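## Task

Nests N1, N2, N3 and N4 each carry one of the plates E01, E07, E10 and E70, and only the ID labels reveal which plate sits in which nest. First build a stack in rack S1 with E10 at the bottom, then E07, then E70, then E01 on top: the bottom plate must rest flat on the rack floor, each higher plate must be seated completely in the one below, and every plate's labelled short end must point to the rack's front (the side toward the robot). Next release the plates and push the START key on post KP until it latches. Then return all four plates, each to the nest it originally occupied, lying flat within the locators with its well A1 at the nest corner marked A1, while START remains latched. A result that holds only because the robot is holding it does not count; at the end, open the gripper and move it away.

## Robot and tools

Robot: a single four-axis arm (lift, shoulder, elbow, wrist yaw) carrying one two-finger gripper that always stays level; it can only turn about the vertical. The commanded point, end_effector_position, is midway between the two rubber pads, 2 to 3 cm behind the fingertips. Fingers point along the gripper's +x and close along its y. The fingertips never touch each other even when closed (0.066 m gap remains), so a key is pressed with a single fingertip.

Frames: results report the hand in the scene frame, origin on the table surface under the arm base, +z up, +y to the left when looking along +x. Reported position can be slightly wrong, more so at long reach. Motion commands, however, are in the gripper's own axes.

execute_actions(actions): a list of actions run one after another. Each action is a table of 0 to 15 rows; each row lasts one control step (1/30 s), and if fewer than 15 rows are given the last row repeats to fill 15 steps. Each action costs 0.5 s. A row is five numbers, each in [-1, 1]: dx, dy, dz, rz, opening. dx, dy, dz, rz are an offset, in the gripper's frame, from the gripper's measured pose at the start of that action (for a call's first action, the pose last reported in this scene); every row refers to that same start pose, not the previous row. Scale: 1.0 equals 0.6 m of travel or 180 degrees of turn; rz turns from +x toward +y. opening is absolute, not an offset: +1 fully open (0.140 m), -1 closed. Closing from fully open needs about 0.6 s. An empty actions list just returns state and images.

Each step the commanded pose is clipped to within 70 mm and 16 degrees of the measured pose, so big offsets need several actions; after an action the arm stops at the last clipped pose. The result shows a Hand target line (where the controller is heading), step readings of end_effector_position (HELD means that step was partly blocked), and a pose unreachable line when a clearance check altered the command.

move(target, speed, blocking): one straight path toward a single row target (same five numbers and scaling as above, offset from the pose in the last result that reported one; opening is sent at the start). speed is in m/s, 0.002 to 0.5, default 0.25; turning limited to twice that in rad/s. Path length 0.5 to 10 s; beyond 10 s it stops short. It does not avoid obstacles and the hand may lag, stray or overshoot speed, especially with the arm nearly straight. Faster contact hits harder; a target deeper past contact pushes harder. Result adds a move: line: done (resting near target), off_target, moving, held (last step blocked) or fault, plus limits (paced = pose clipped; held = some steps blocked, after which it may speed up), and distance to target. blocking=false returns after 0.5 s while motion continues; until a result shows it ended, further moves and actions are refused, so use wait or stop.

wait(seconds): 0 to 10, lets the scene run holding the last command; returns early when a running move ends. stop(): brakes a running move (needs stopping distance; fingers continue). zoom_image(camera, region): enlarges part of the latest image of cam_high (672x504), cam_low (672x504) or cam_wrist (616x616); region is [x0, y0, x1, y1] pixels from the top-left, at most 504x504. Use it to read ID labels and check seating. finished_scene(scene): ends scene 1 or 2 irreversibly and reports success; the next scene's task comes with it.

Result lines: Joint positions gives lift (m, 0 to 0.550), shoulder (-2.0 to 2.0), elbow (-2.8 to 2.8), wrist yaw (-12.566 to 12.566) in rad, then pad gap in m. grip_measured is finger opening on the command scale; readings may be off by up to ~1 mm consistently. To hold a plate, command an opening about 0.04 below grip_measured (smaller margin = lighter grip). Pad force is about 18 N max; a fast close can squeeze harder.

Order: read labels, pick and stack in the required order with labelled short ends to the front, release, press START, then unstack and return each plate to its original nest, A1 well on the marked corner (A1 lies at the labelled short end, in the corner opposite the labelled long side). Open and move away before finishing.

Avoid: pressing START (even just lighting it) before the stack is fully correct; dropping plates more than a few millimetres; knocking anything off the table; an elbow angle within 0.4 rad of 0 (arm may fold and fault); contact loads over the limits (lift 55.2 N, shoulder 8.28 N m, elbow 4.14 N m, wrist yaw 1.38 N m, including a held plate's weight), which freeze the arm 10 s. Repeating a small offset against a rigid surface does not push further, but against something yielding it does. Holding loads heats motors: MOTOR HOT from 85 °C, OVER-TEMPERATURE FAULT and braking at 100 °C. The robot keeps its last command while you think, and occasional disturbances may nudge loose objects. Less robot time and effort is better.

Each tool is called as name(argument=value, ...) on one line, values as JSON.

## Session

execute_actions(actions=[])

Scene clock: 0.00 s.
end_effector_position=(+0.4020, -0.2959, +0.4636) grip_measured=+1.00 end_effector_quat_wxyz=(+0.763, +0.000, +0.000, -0.646)
Joint positions: [ 0.459  0.263  1.027 -2.695  0.14 ]
Hand target: +0.402, -0.296, +0.464; +0.763, +0.000, +0.000, -0.646

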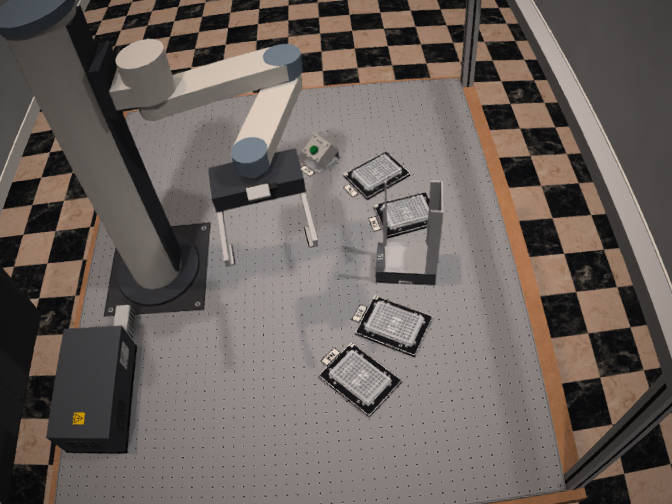

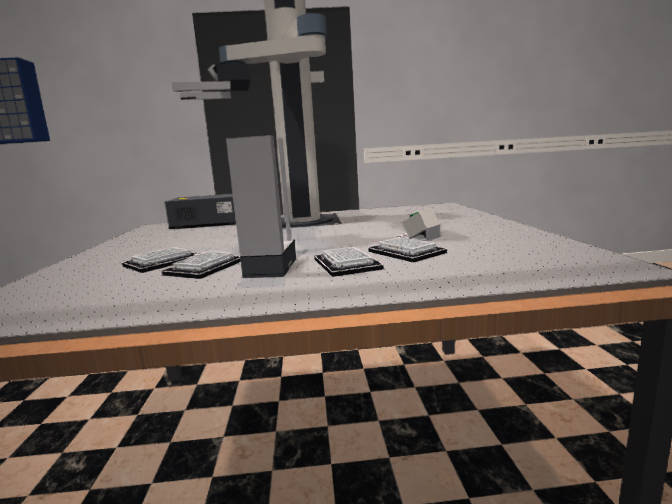

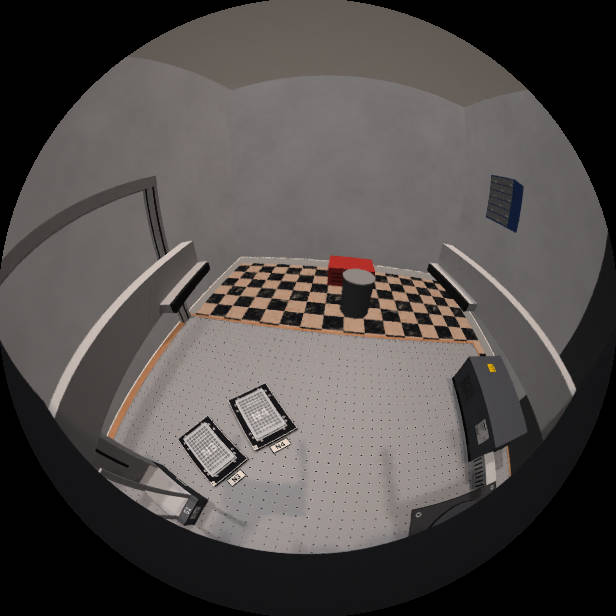

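zoom_image(camera="cam_high", region=[290, 120, 470, 300])

zoom_image(camera="cam_high", region=[300, 280, 450, 430])

zoom_image(camera="cam_low", region=[110, 190, 460, 300])

Region (290, 120, 470, 300) of cam_high's 672x504 image, scaled by 2.800, with more detail than that image has.

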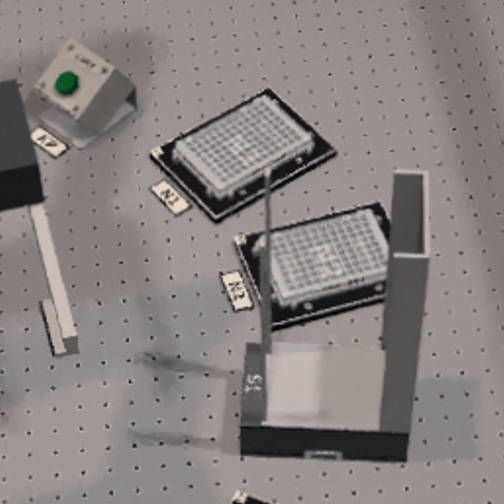

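Region (300, 280, 450, 430) of cam_high's 672x504 image, scaled by 3.360, with more detail than that image has.

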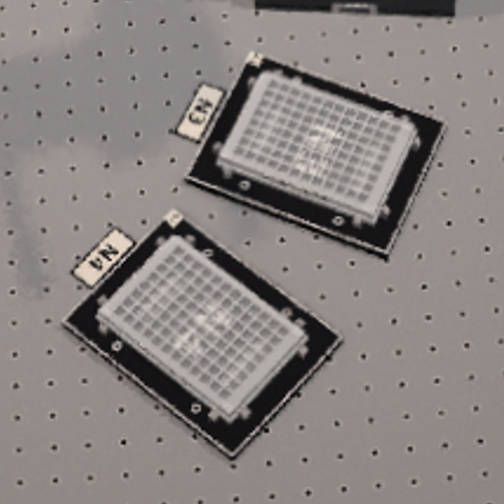

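Region (110, 190, 460, 300) of cam_low's 672x504 image, scaled by 1.440, with more detail than that image has; it fills the top 158 rows of this view, and the rest is white.

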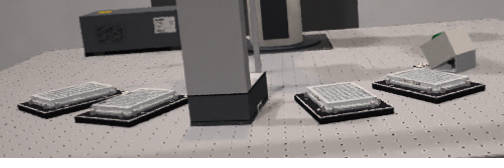

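move(target=[-0.317,0.083,-0.58,0.36,1])

zoom_image(camera="cam_wrist", region=[100, 200, 520, 500])

Scene clock: 12.13 s.
end_effector_position=(+0.4198, -0.1001, +0.1156) grip_measured=+1.00 end_effector_quat_wxyz=(+0.991, +0.000, +0.000, -0.137)
Joint positions: [ 0.111  0.51   0.467 -1.25   0.14 ]
Hand target: +0.420, -0.100, +0.116; +0.991, +0.000, +0.000, -0.137
Off the commanded pose: 0.000 m, 0 deg.
move: done

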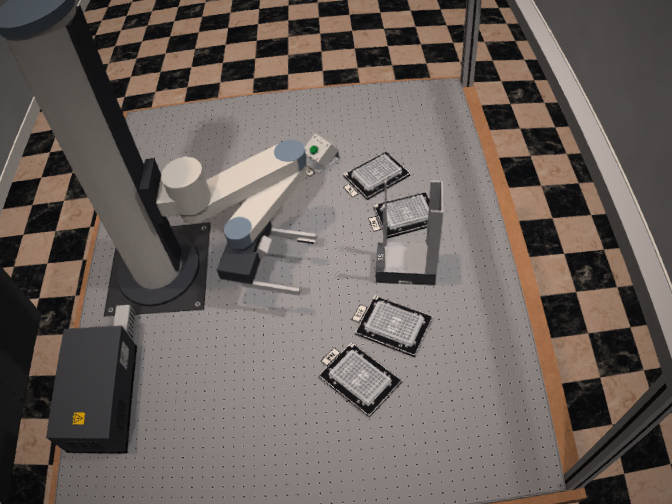

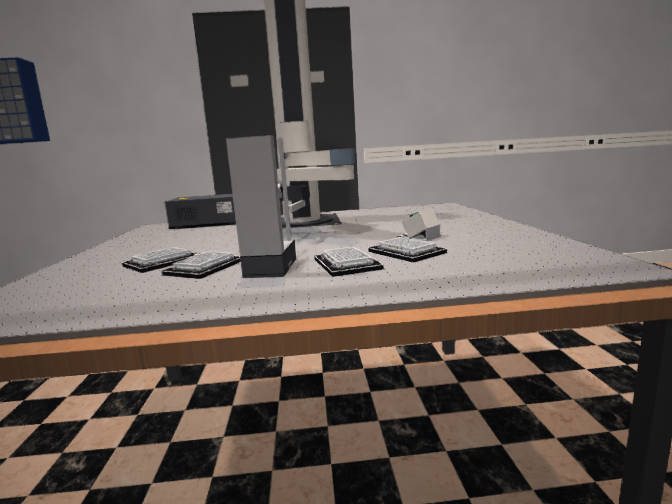

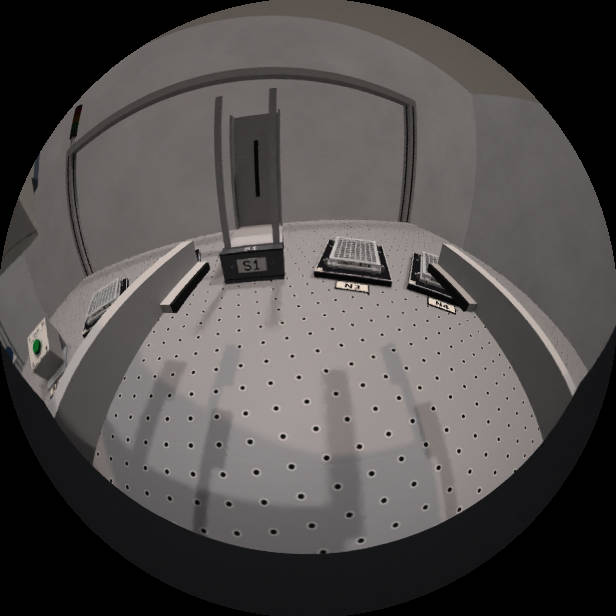

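Region (100, 200, 520, 500) of cam_wrist's 616x616 image, scaled by 1.200, with more detail than that image has; it fills the top 360 rows of this view, and the rest is white.

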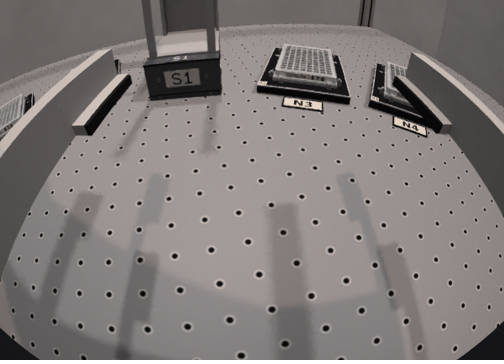

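move(target=[0.2,-0.08,-0.05,-0.05,1])

zoom_image(camera="cam_wrist", region=[220, 200, 420, 320])

Scene clock: 16.23 s.
end_effector_position=(+0.5223, -0.1788, +0.0856) grip_measured=+1.00 end_effector_quat_wxyz=(+0.977, +0.000, +0.000, -0.214)
Joint positions: [ 0.081  0.432  0.996 -1.859  0.14 ]
Hand target: +0.522, -0.179, +0.086; +0.977, +0.000, +0.000, -0.214
Off the commanded pose: 0.000 m, 0 deg.
move: done

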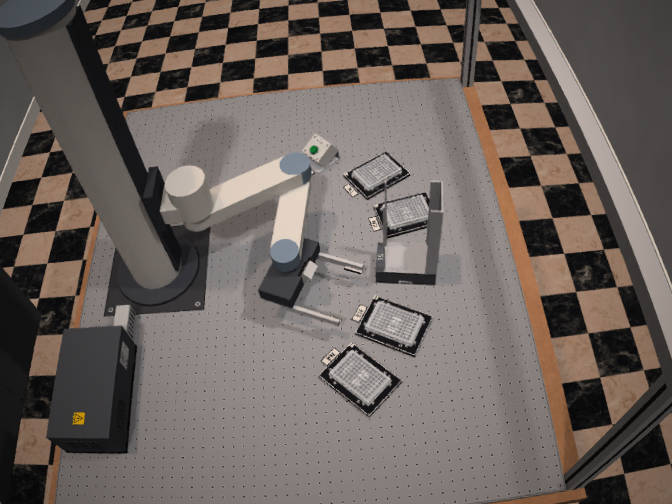

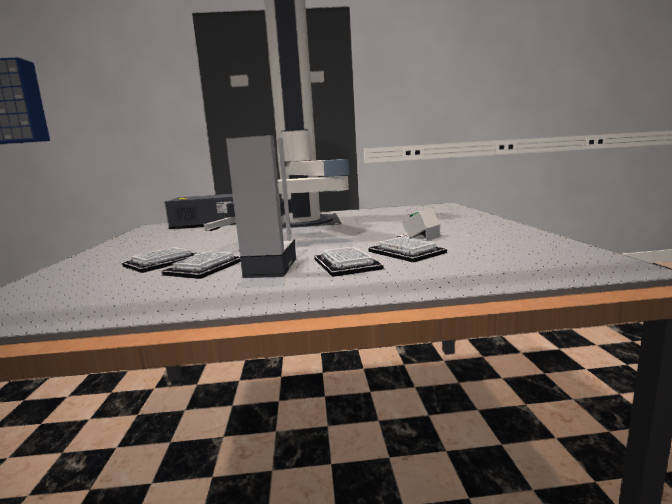

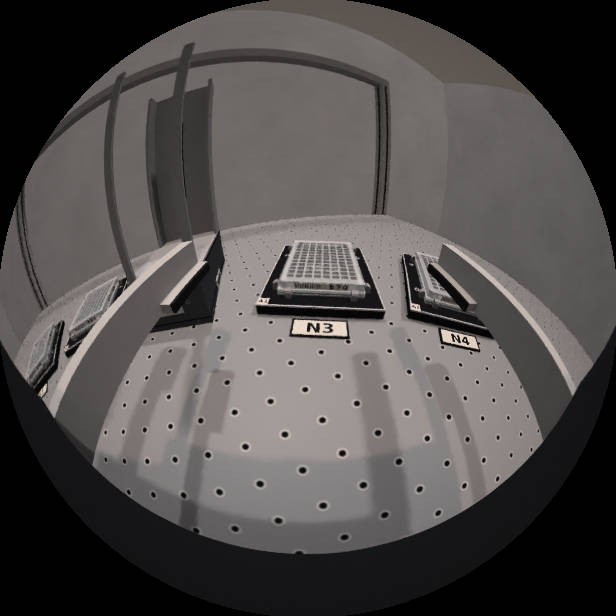

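Region (220, 200, 420, 320) of cam_wrist's 616x616 image, scaled by 2.520, with more detail than that image has; it fills the top 302 rows of this view, and the rest is white.

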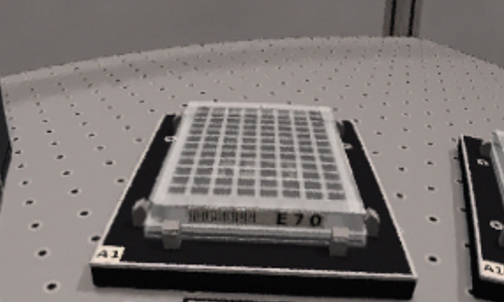

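move(target=[-0.036,-0.227,0,-0.1,1])

zoom_image(camera="cam_wrist", region=[220, 200, 420, 320])

Scene clock: 20.37 s.
end_effector_position=(+0.4457, -0.2936, +0.0856) grip_measured=+1.00 end_effector_quat_wxyz=(+0.931, +0.000, +0.000, -0.364)
Joint positions: [ 0.081  0.049  1.037 -1.831  0.14 ]
Hand target: +0.446, -0.294, +0.086; +0.931, +0.000, +0.000, -0.364
Off the commanded pose: 0.000 m, 0 deg.
move: done

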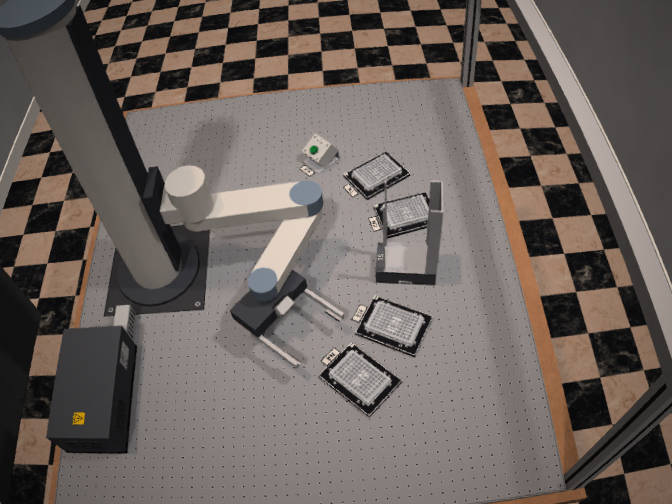

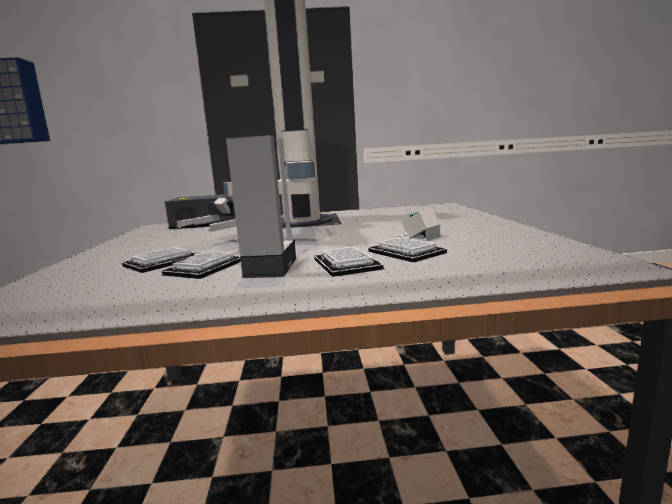

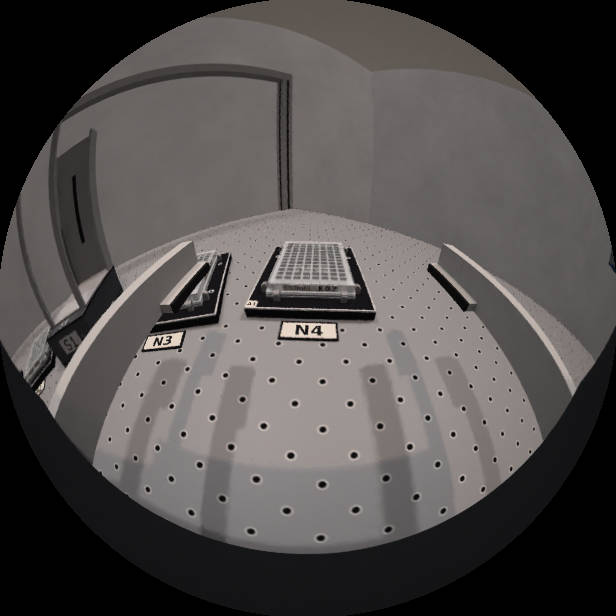

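Region (220, 200, 420, 320) of cam_wrist's 616x616 image, scaled by 2.520, with more detail than that image has; it fills the top 302 rows of this view, and the rest is white.

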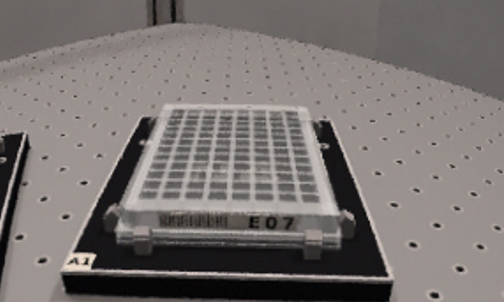

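move(target=[-0.302,0.593,0,0.3,0.2])

zoom_image(camera="cam_wrist", region=[220, 200, 420, 320])

Scene clock: 26.37 s.
end_effector_position=(+0.5539, +0.0910, +0.0856) grip_measured=+0.20 end_effector_quat_wxyz=(+0.995, +0.000, +0.000, +0.099)
Joint positions: [ 0.081  1.19   0.992 -1.984  0.11 ]
Hand target: +0.554, +0.091, +0.086; +0.995, +0.000, +0.000, +0.099
Off the commanded pose: 0.000 m, 0 deg.
move: done

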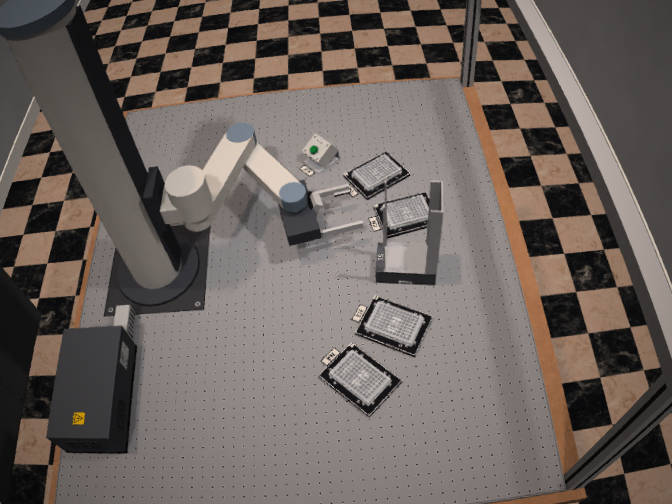

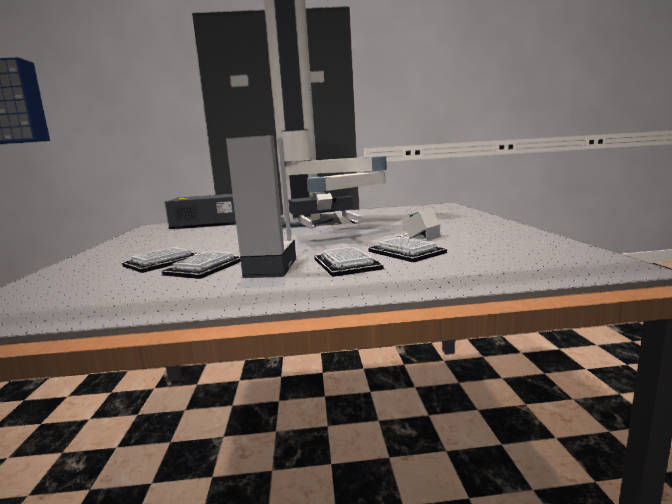

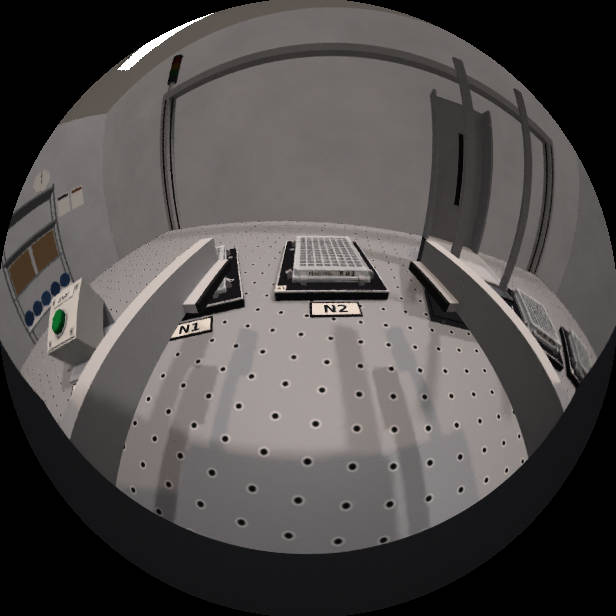

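Region (220, 200, 420, 320) of cam_wrist's 616x616 image, scaled by 2.520, with more detail than that image has; it fills the top 302 rows of this view, and the rest is white.

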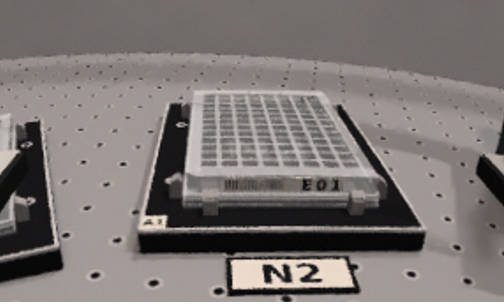

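move(target=[0.08,0.22,0.03,0.11,0.2], speed=0.15)

Scene clock: 31.97 s.
end_effector_position=(+0.5750, +0.2300, +0.1036) grip_measured=+0.20 end_effector_quat_wxyz=(+0.963, +0.000, +0.000, +0.269)
Joint positions: [ 0.099  1.322  1.325 -2.103  0.11 ]
Hand target: +0.575, +0.230, +0.104; +0.963, +0.000, +0.000, +0.268
Off the commanded pose: 0.000 m, 0 deg.
move: done

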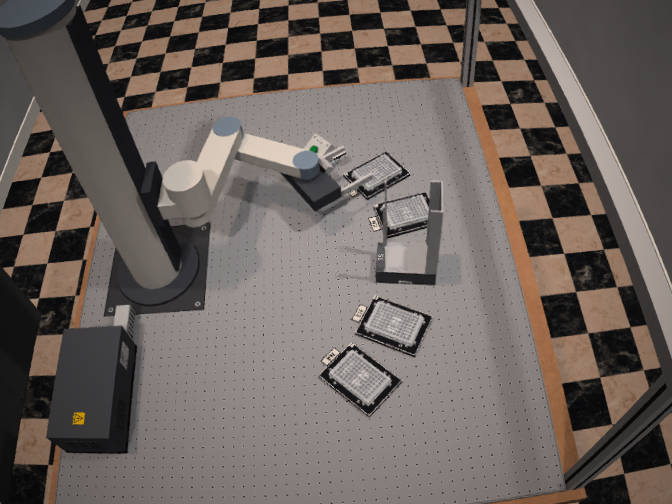

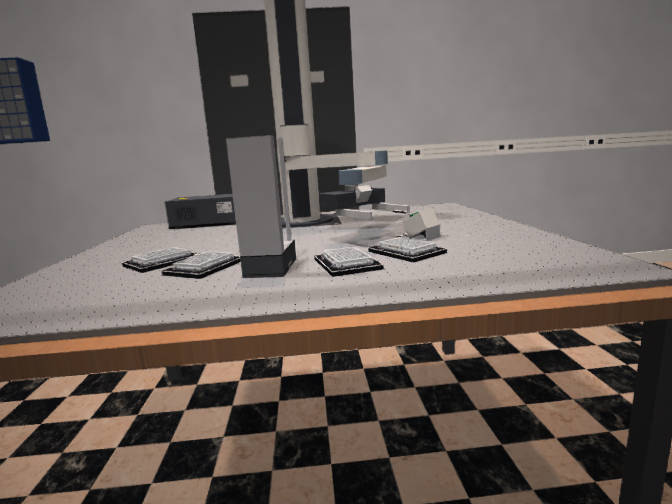

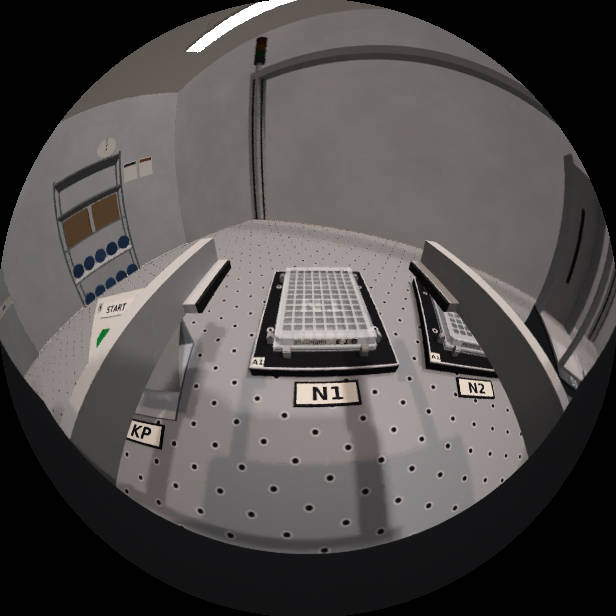

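move(target=[0.14,-0.004,-0.1,0.012,0.2], speed=0.15)

zoom_image(camera="cam_low", region=[330, 190, 470, 280])

Scene clock: 35.97 s.
end_effector_position=(+0.6481, +0.2714, +0.0436) grip_measured=+0.20 end_effector_quat_wxyz=(+0.958, +0.000, +0.000, +0.287)
Joint positions: [ 0.039  1.116  1.786 -2.319  0.11 ]
Hand target: +0.648, +0.271, +0.044; +0.958, +0.000, +0.000, +0.287
Off the commanded pose: 0.000 m, 0 deg.
move: done

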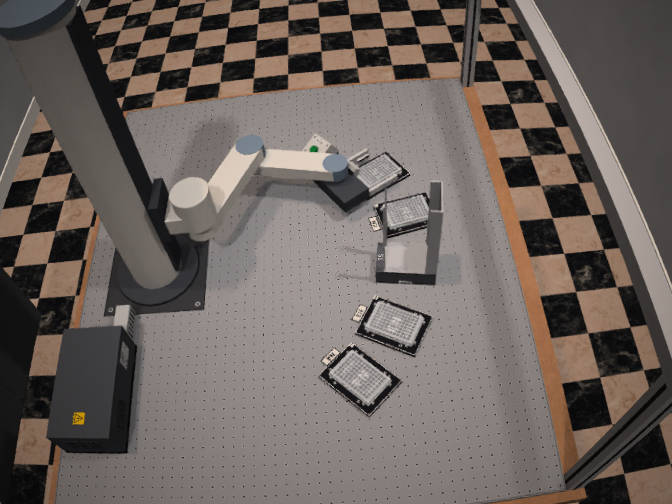

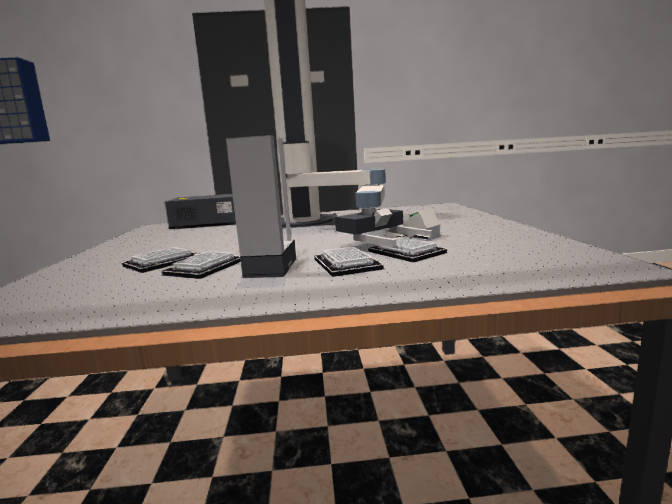

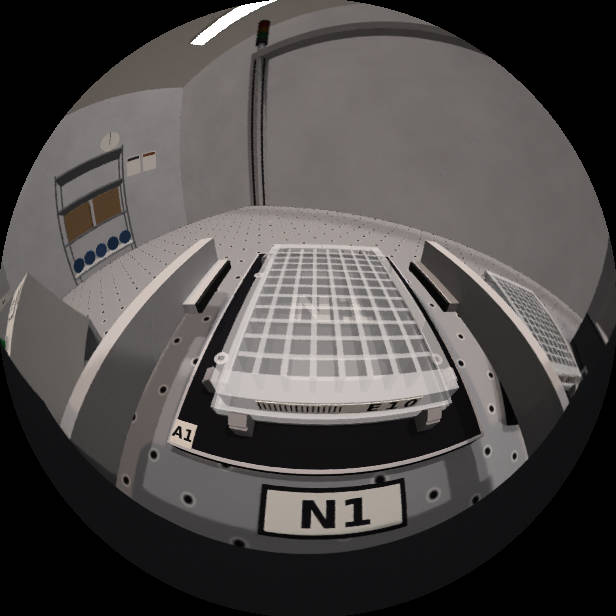

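Region (330, 190, 470, 280) of cam_low's 672x504 image, scaled by 3.600, with more detail than that image has; it fills the top 324 rows of this view, and the rest is white.

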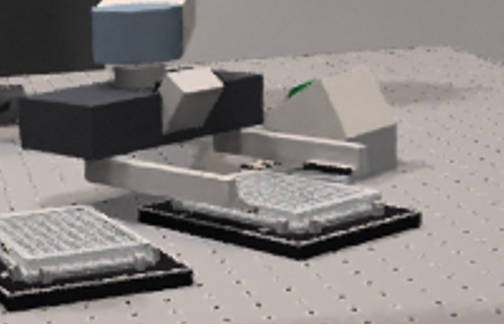

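move(target=[0,-0.008,-0.038,0,-0.2], speed=0.05)

zoom_image(camera="cam_low", region=[330, 190, 470, 280])

Scene clock: 49.77 s.
end_effector_position=(+0.6500, +0.2685, +0.0273) grip_measured=-0.20 end_effector_quat_wxyz=(+0.958, +0.000, +0.000, +0.287)
Joint positions: [ 0.022  1.106  1.787 -2.311  0.096]
Hand target: +0.650, +0.269, +0.027; +0.958, +0.000, +0.000, +0.287
Off the commanded pose: 0.007 m, 0 deg.
TORQUE FAULT: the external load on joint 1 (lift) reached its load limit, and the arm stopped for 10 seconds. That time counts as 20 of the actions that you can send in this scene. The arm's remaining commands of this call were not run. The arm holds where it stopped, with its grip as last carried out, and accepts commands again: back off and push less far. The arm stops again, at the same cost, whenever a joint's load reaches its limit.
move: fault

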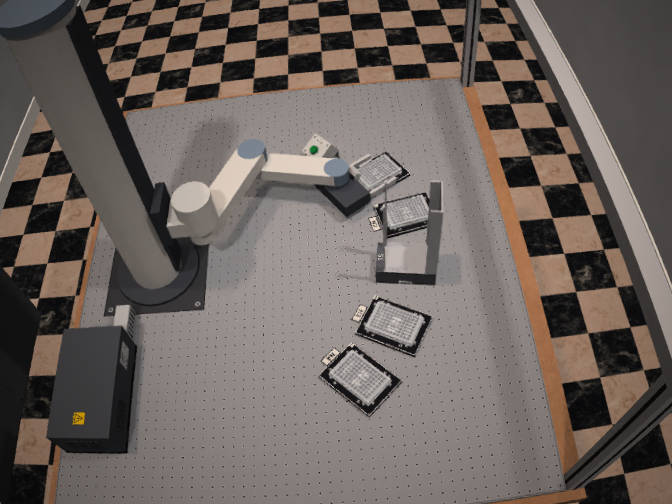

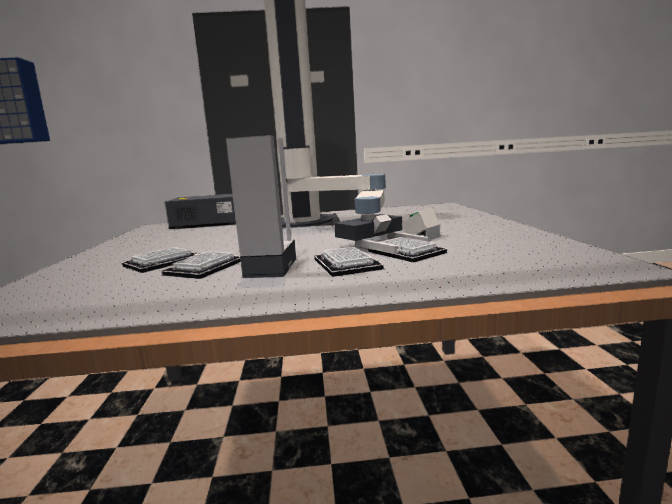

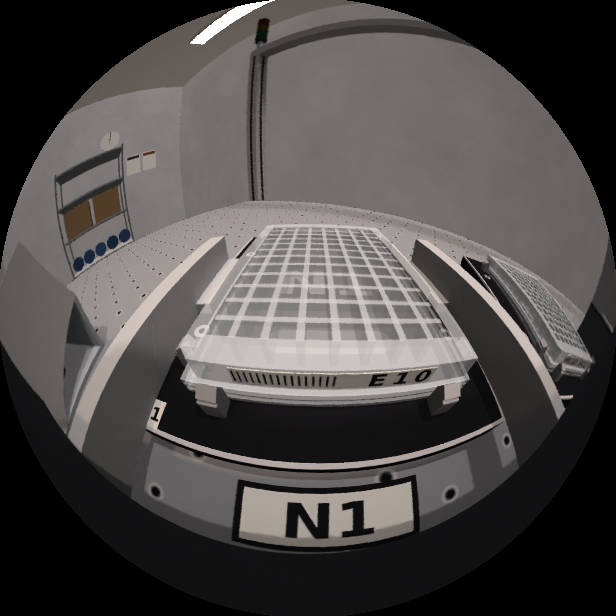

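Region (330, 190, 470, 280) of cam_low's 672x504 image, scaled by 3.600, with more detail than that image has; it fills the top 324 rows of this view, and the rest is white.

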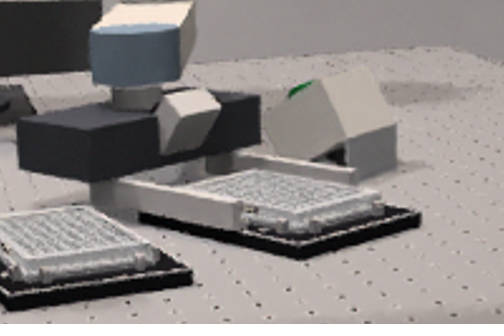

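move(target=[0.03,-0.003,0.008,0,-0.2], speed=0.03)

move(target=[0,0,0,0,-0.55])

Scene clock: 54.63 s.
end_effector_position=(+0.6659, +0.2770, +0.0321) grip_measured=-0.20 end_effector_quat_wxyz=(+0.958, +0.000, +0.000, +0.287)
Joint positions: [ 0.027  1.055  1.903 -2.376  0.096]
Hand target: +0.666, +0.277, +0.032; +0.958, +0.000, +0.000, +0.287
Off the commanded pose: 0.000 m, 0 deg.
move: done

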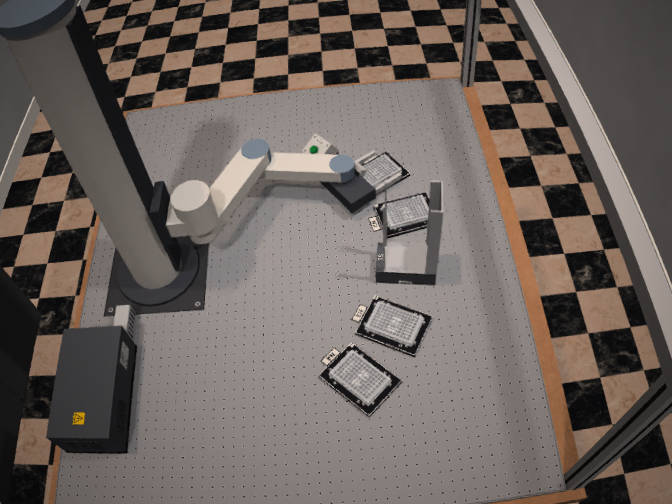

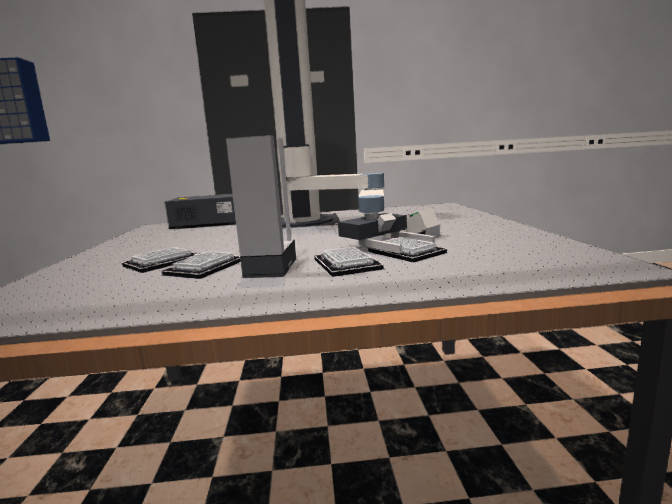

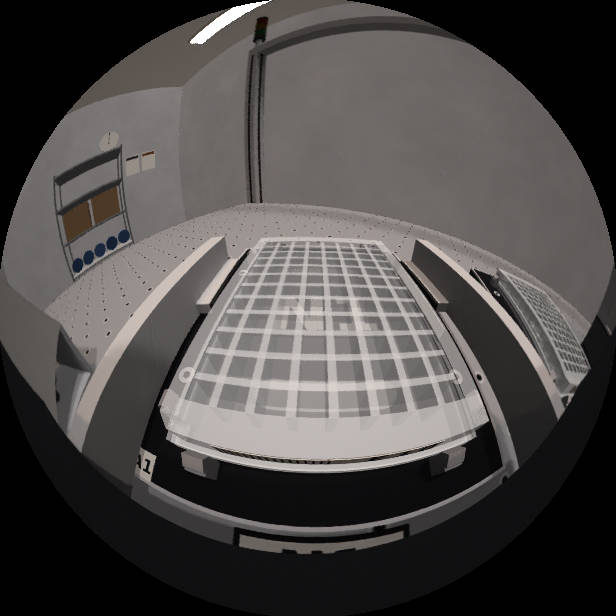

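Scene clock: 55.13 s.
end_effector_position=(+0.6654, +0.2783, +0.0321) grip_measured=-0.47 end_effector_quat_wxyz=(+0.957, +0.000, +0.000, +0.289)
Joint positions: [ 0.027  1.057  1.904 -2.375  0.086]
Hand target: +0.666, +0.277, +0.032; +0.958, +0.000, +0.000, +0.287
Off the commanded pose: 0.001 m, 0 deg.
move: done

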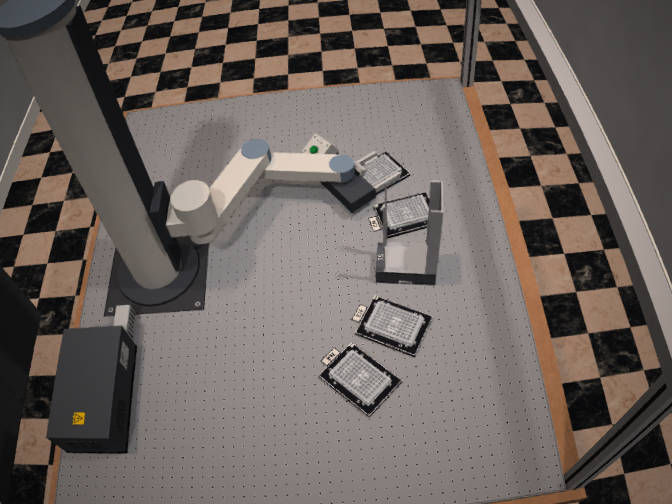

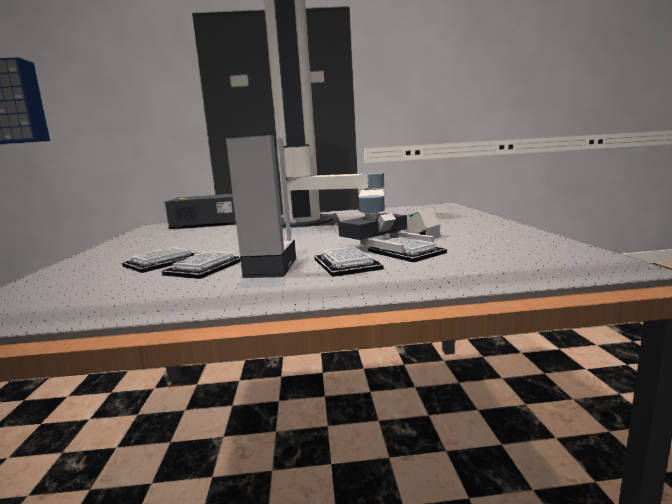

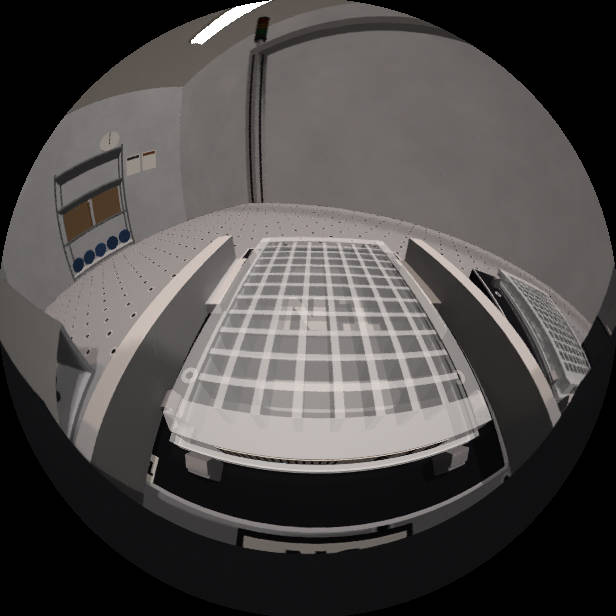

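move(target=[0,0,0.57,0,-0.52])

move(target=[-0.272,-0.516,0,-0.214,-0.52])

Scene clock: 61.97 s.
end_effector_position=(+0.6654, +0.2783, +0.3741) grip_measured=-0.48 end_effector_quat_wxyz=(+0.957, +0.000, +0.000, +0.289)
Joint positions: [ 0.369  1.057  1.904 -2.376  0.085]
Hand target: +0.665, +0.278, +0.374; +0.957, +0.000, +0.000, +0.289
Off the commanded pose: 0.000 m, 0 deg.
move: done

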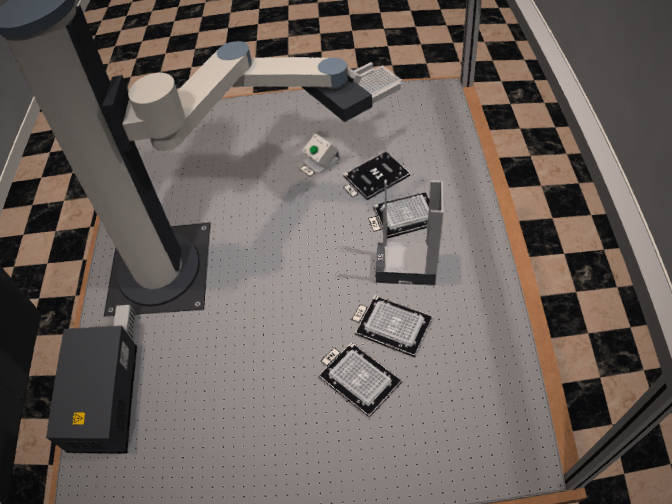

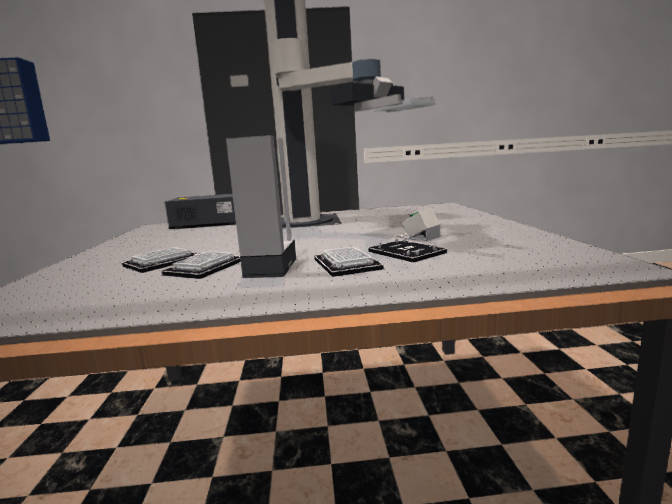

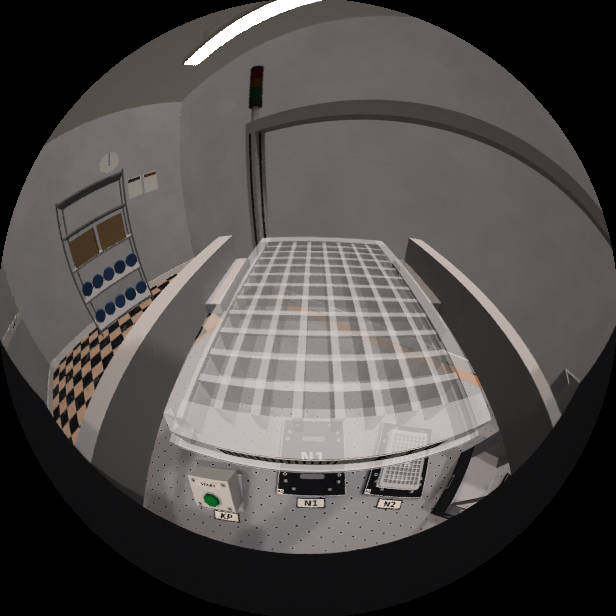

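Scene clock: 63.73 s.
end_effector_position=(+0.7005, -0.0701, +0.3741) grip_measured=-0.48 end_effector_quat_wxyz=(+0.999, +0.000, +0.000, -0.043)
Joint positions: [ 0.369  0.507  1.693 -2.287  0.085]
Hand target: +0.701, -0.070, +0.374; +0.999, +0.000, +0.000, -0.043
Off the commanded pose: 0.000 m, 0 deg.
move: done

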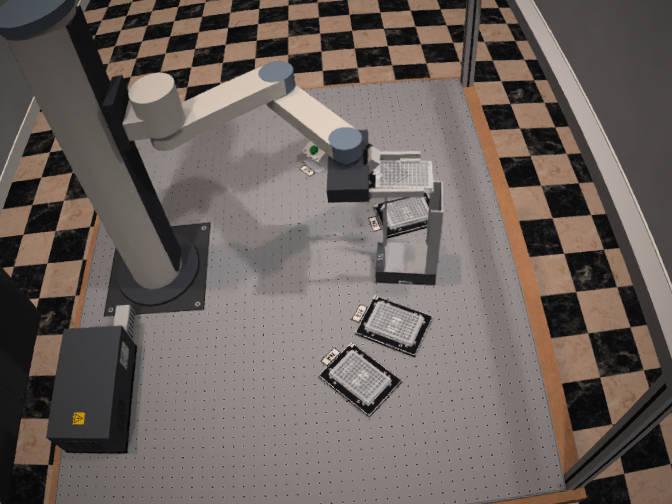

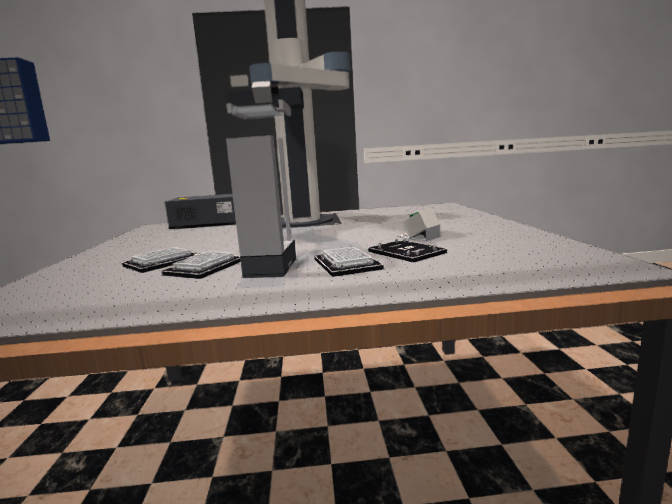

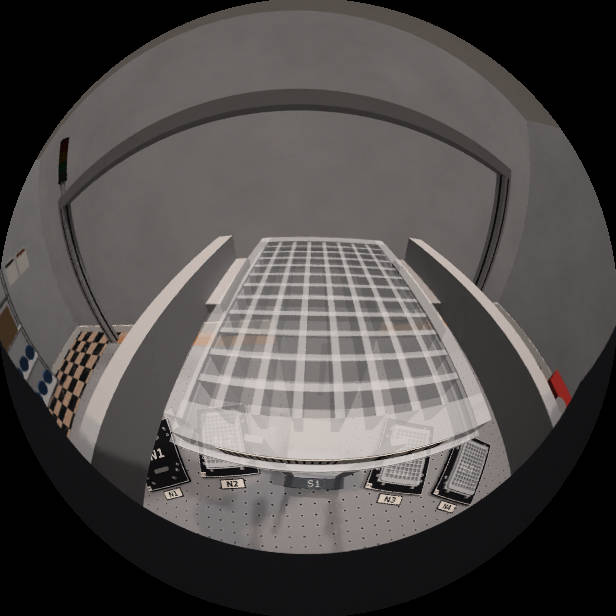

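move(target=[0.035,-0.005,-0.06,0,-0.52], speed=0.08)

zoom_image(camera="cam_high", region=[360, 140, 470, 230])

zoom_image(camera="cam_low", region=[200, 90, 320, 170])

Scene clock: 69.23 s.
end_effector_position=(+0.7211, -0.0748, +0.3381) grip_measured=-0.48 end_effector_quat_wxyz=(+0.999, +0.000, +0.000, -0.043)
Joint positions: [ 0.333  0.447  1.821 -2.355  0.085]
Hand target: +0.721, -0.075, +0.338; +0.999, +0.000, +0.000, -0.043
Off the commanded pose: 0.000 m, 0 deg.
move: done

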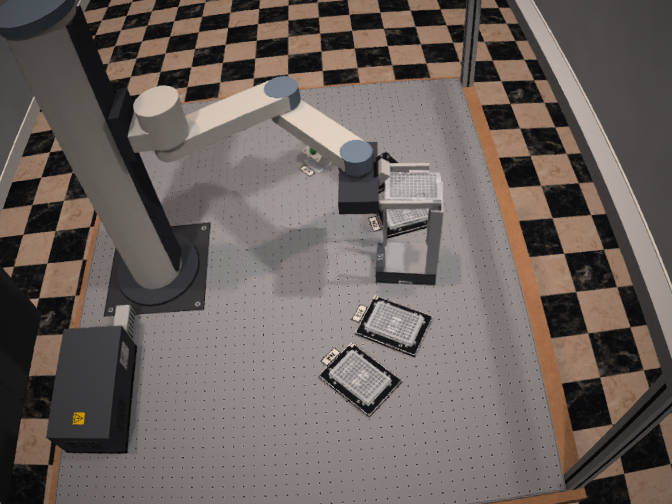

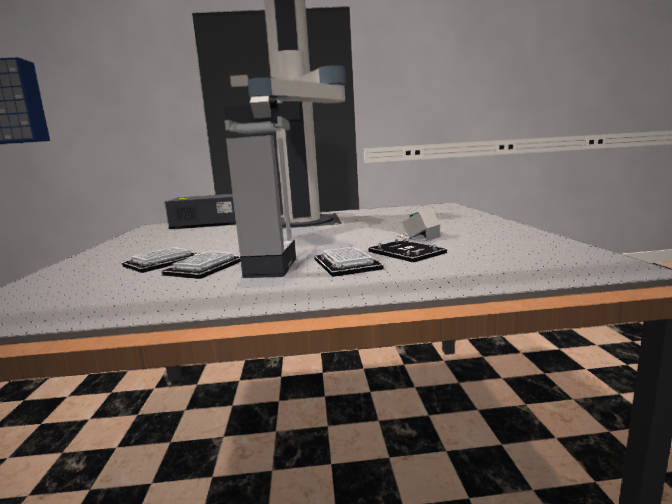

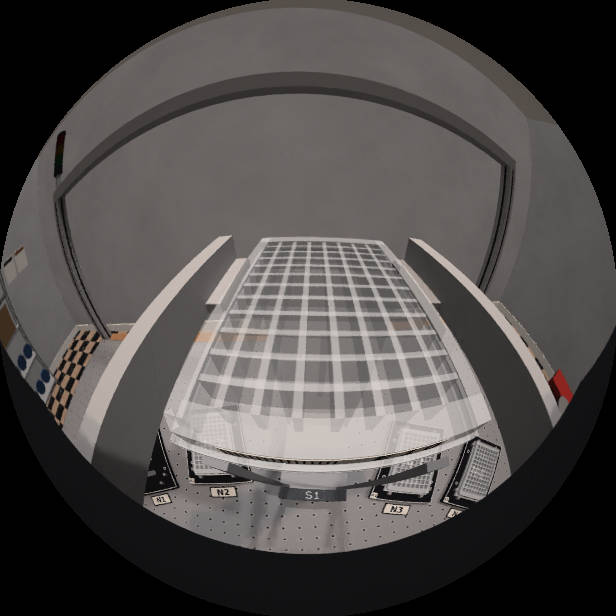

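Region (360, 140, 470, 230) of cam_high's 672x504 image, scaled by 4.582, with more detail than that image has; it fills the top 412 rows of this view, and the rest is white.

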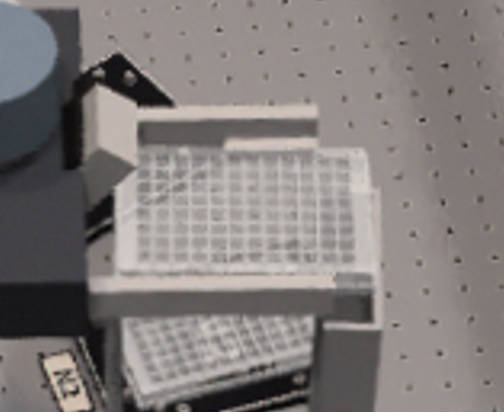

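Region (200, 90, 320, 170) of cam_low's 672x504 image, scaled by 4.200, with more detail than that image has.

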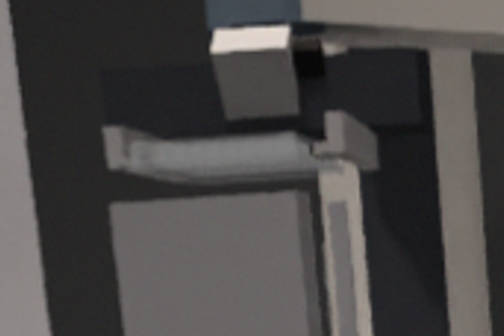

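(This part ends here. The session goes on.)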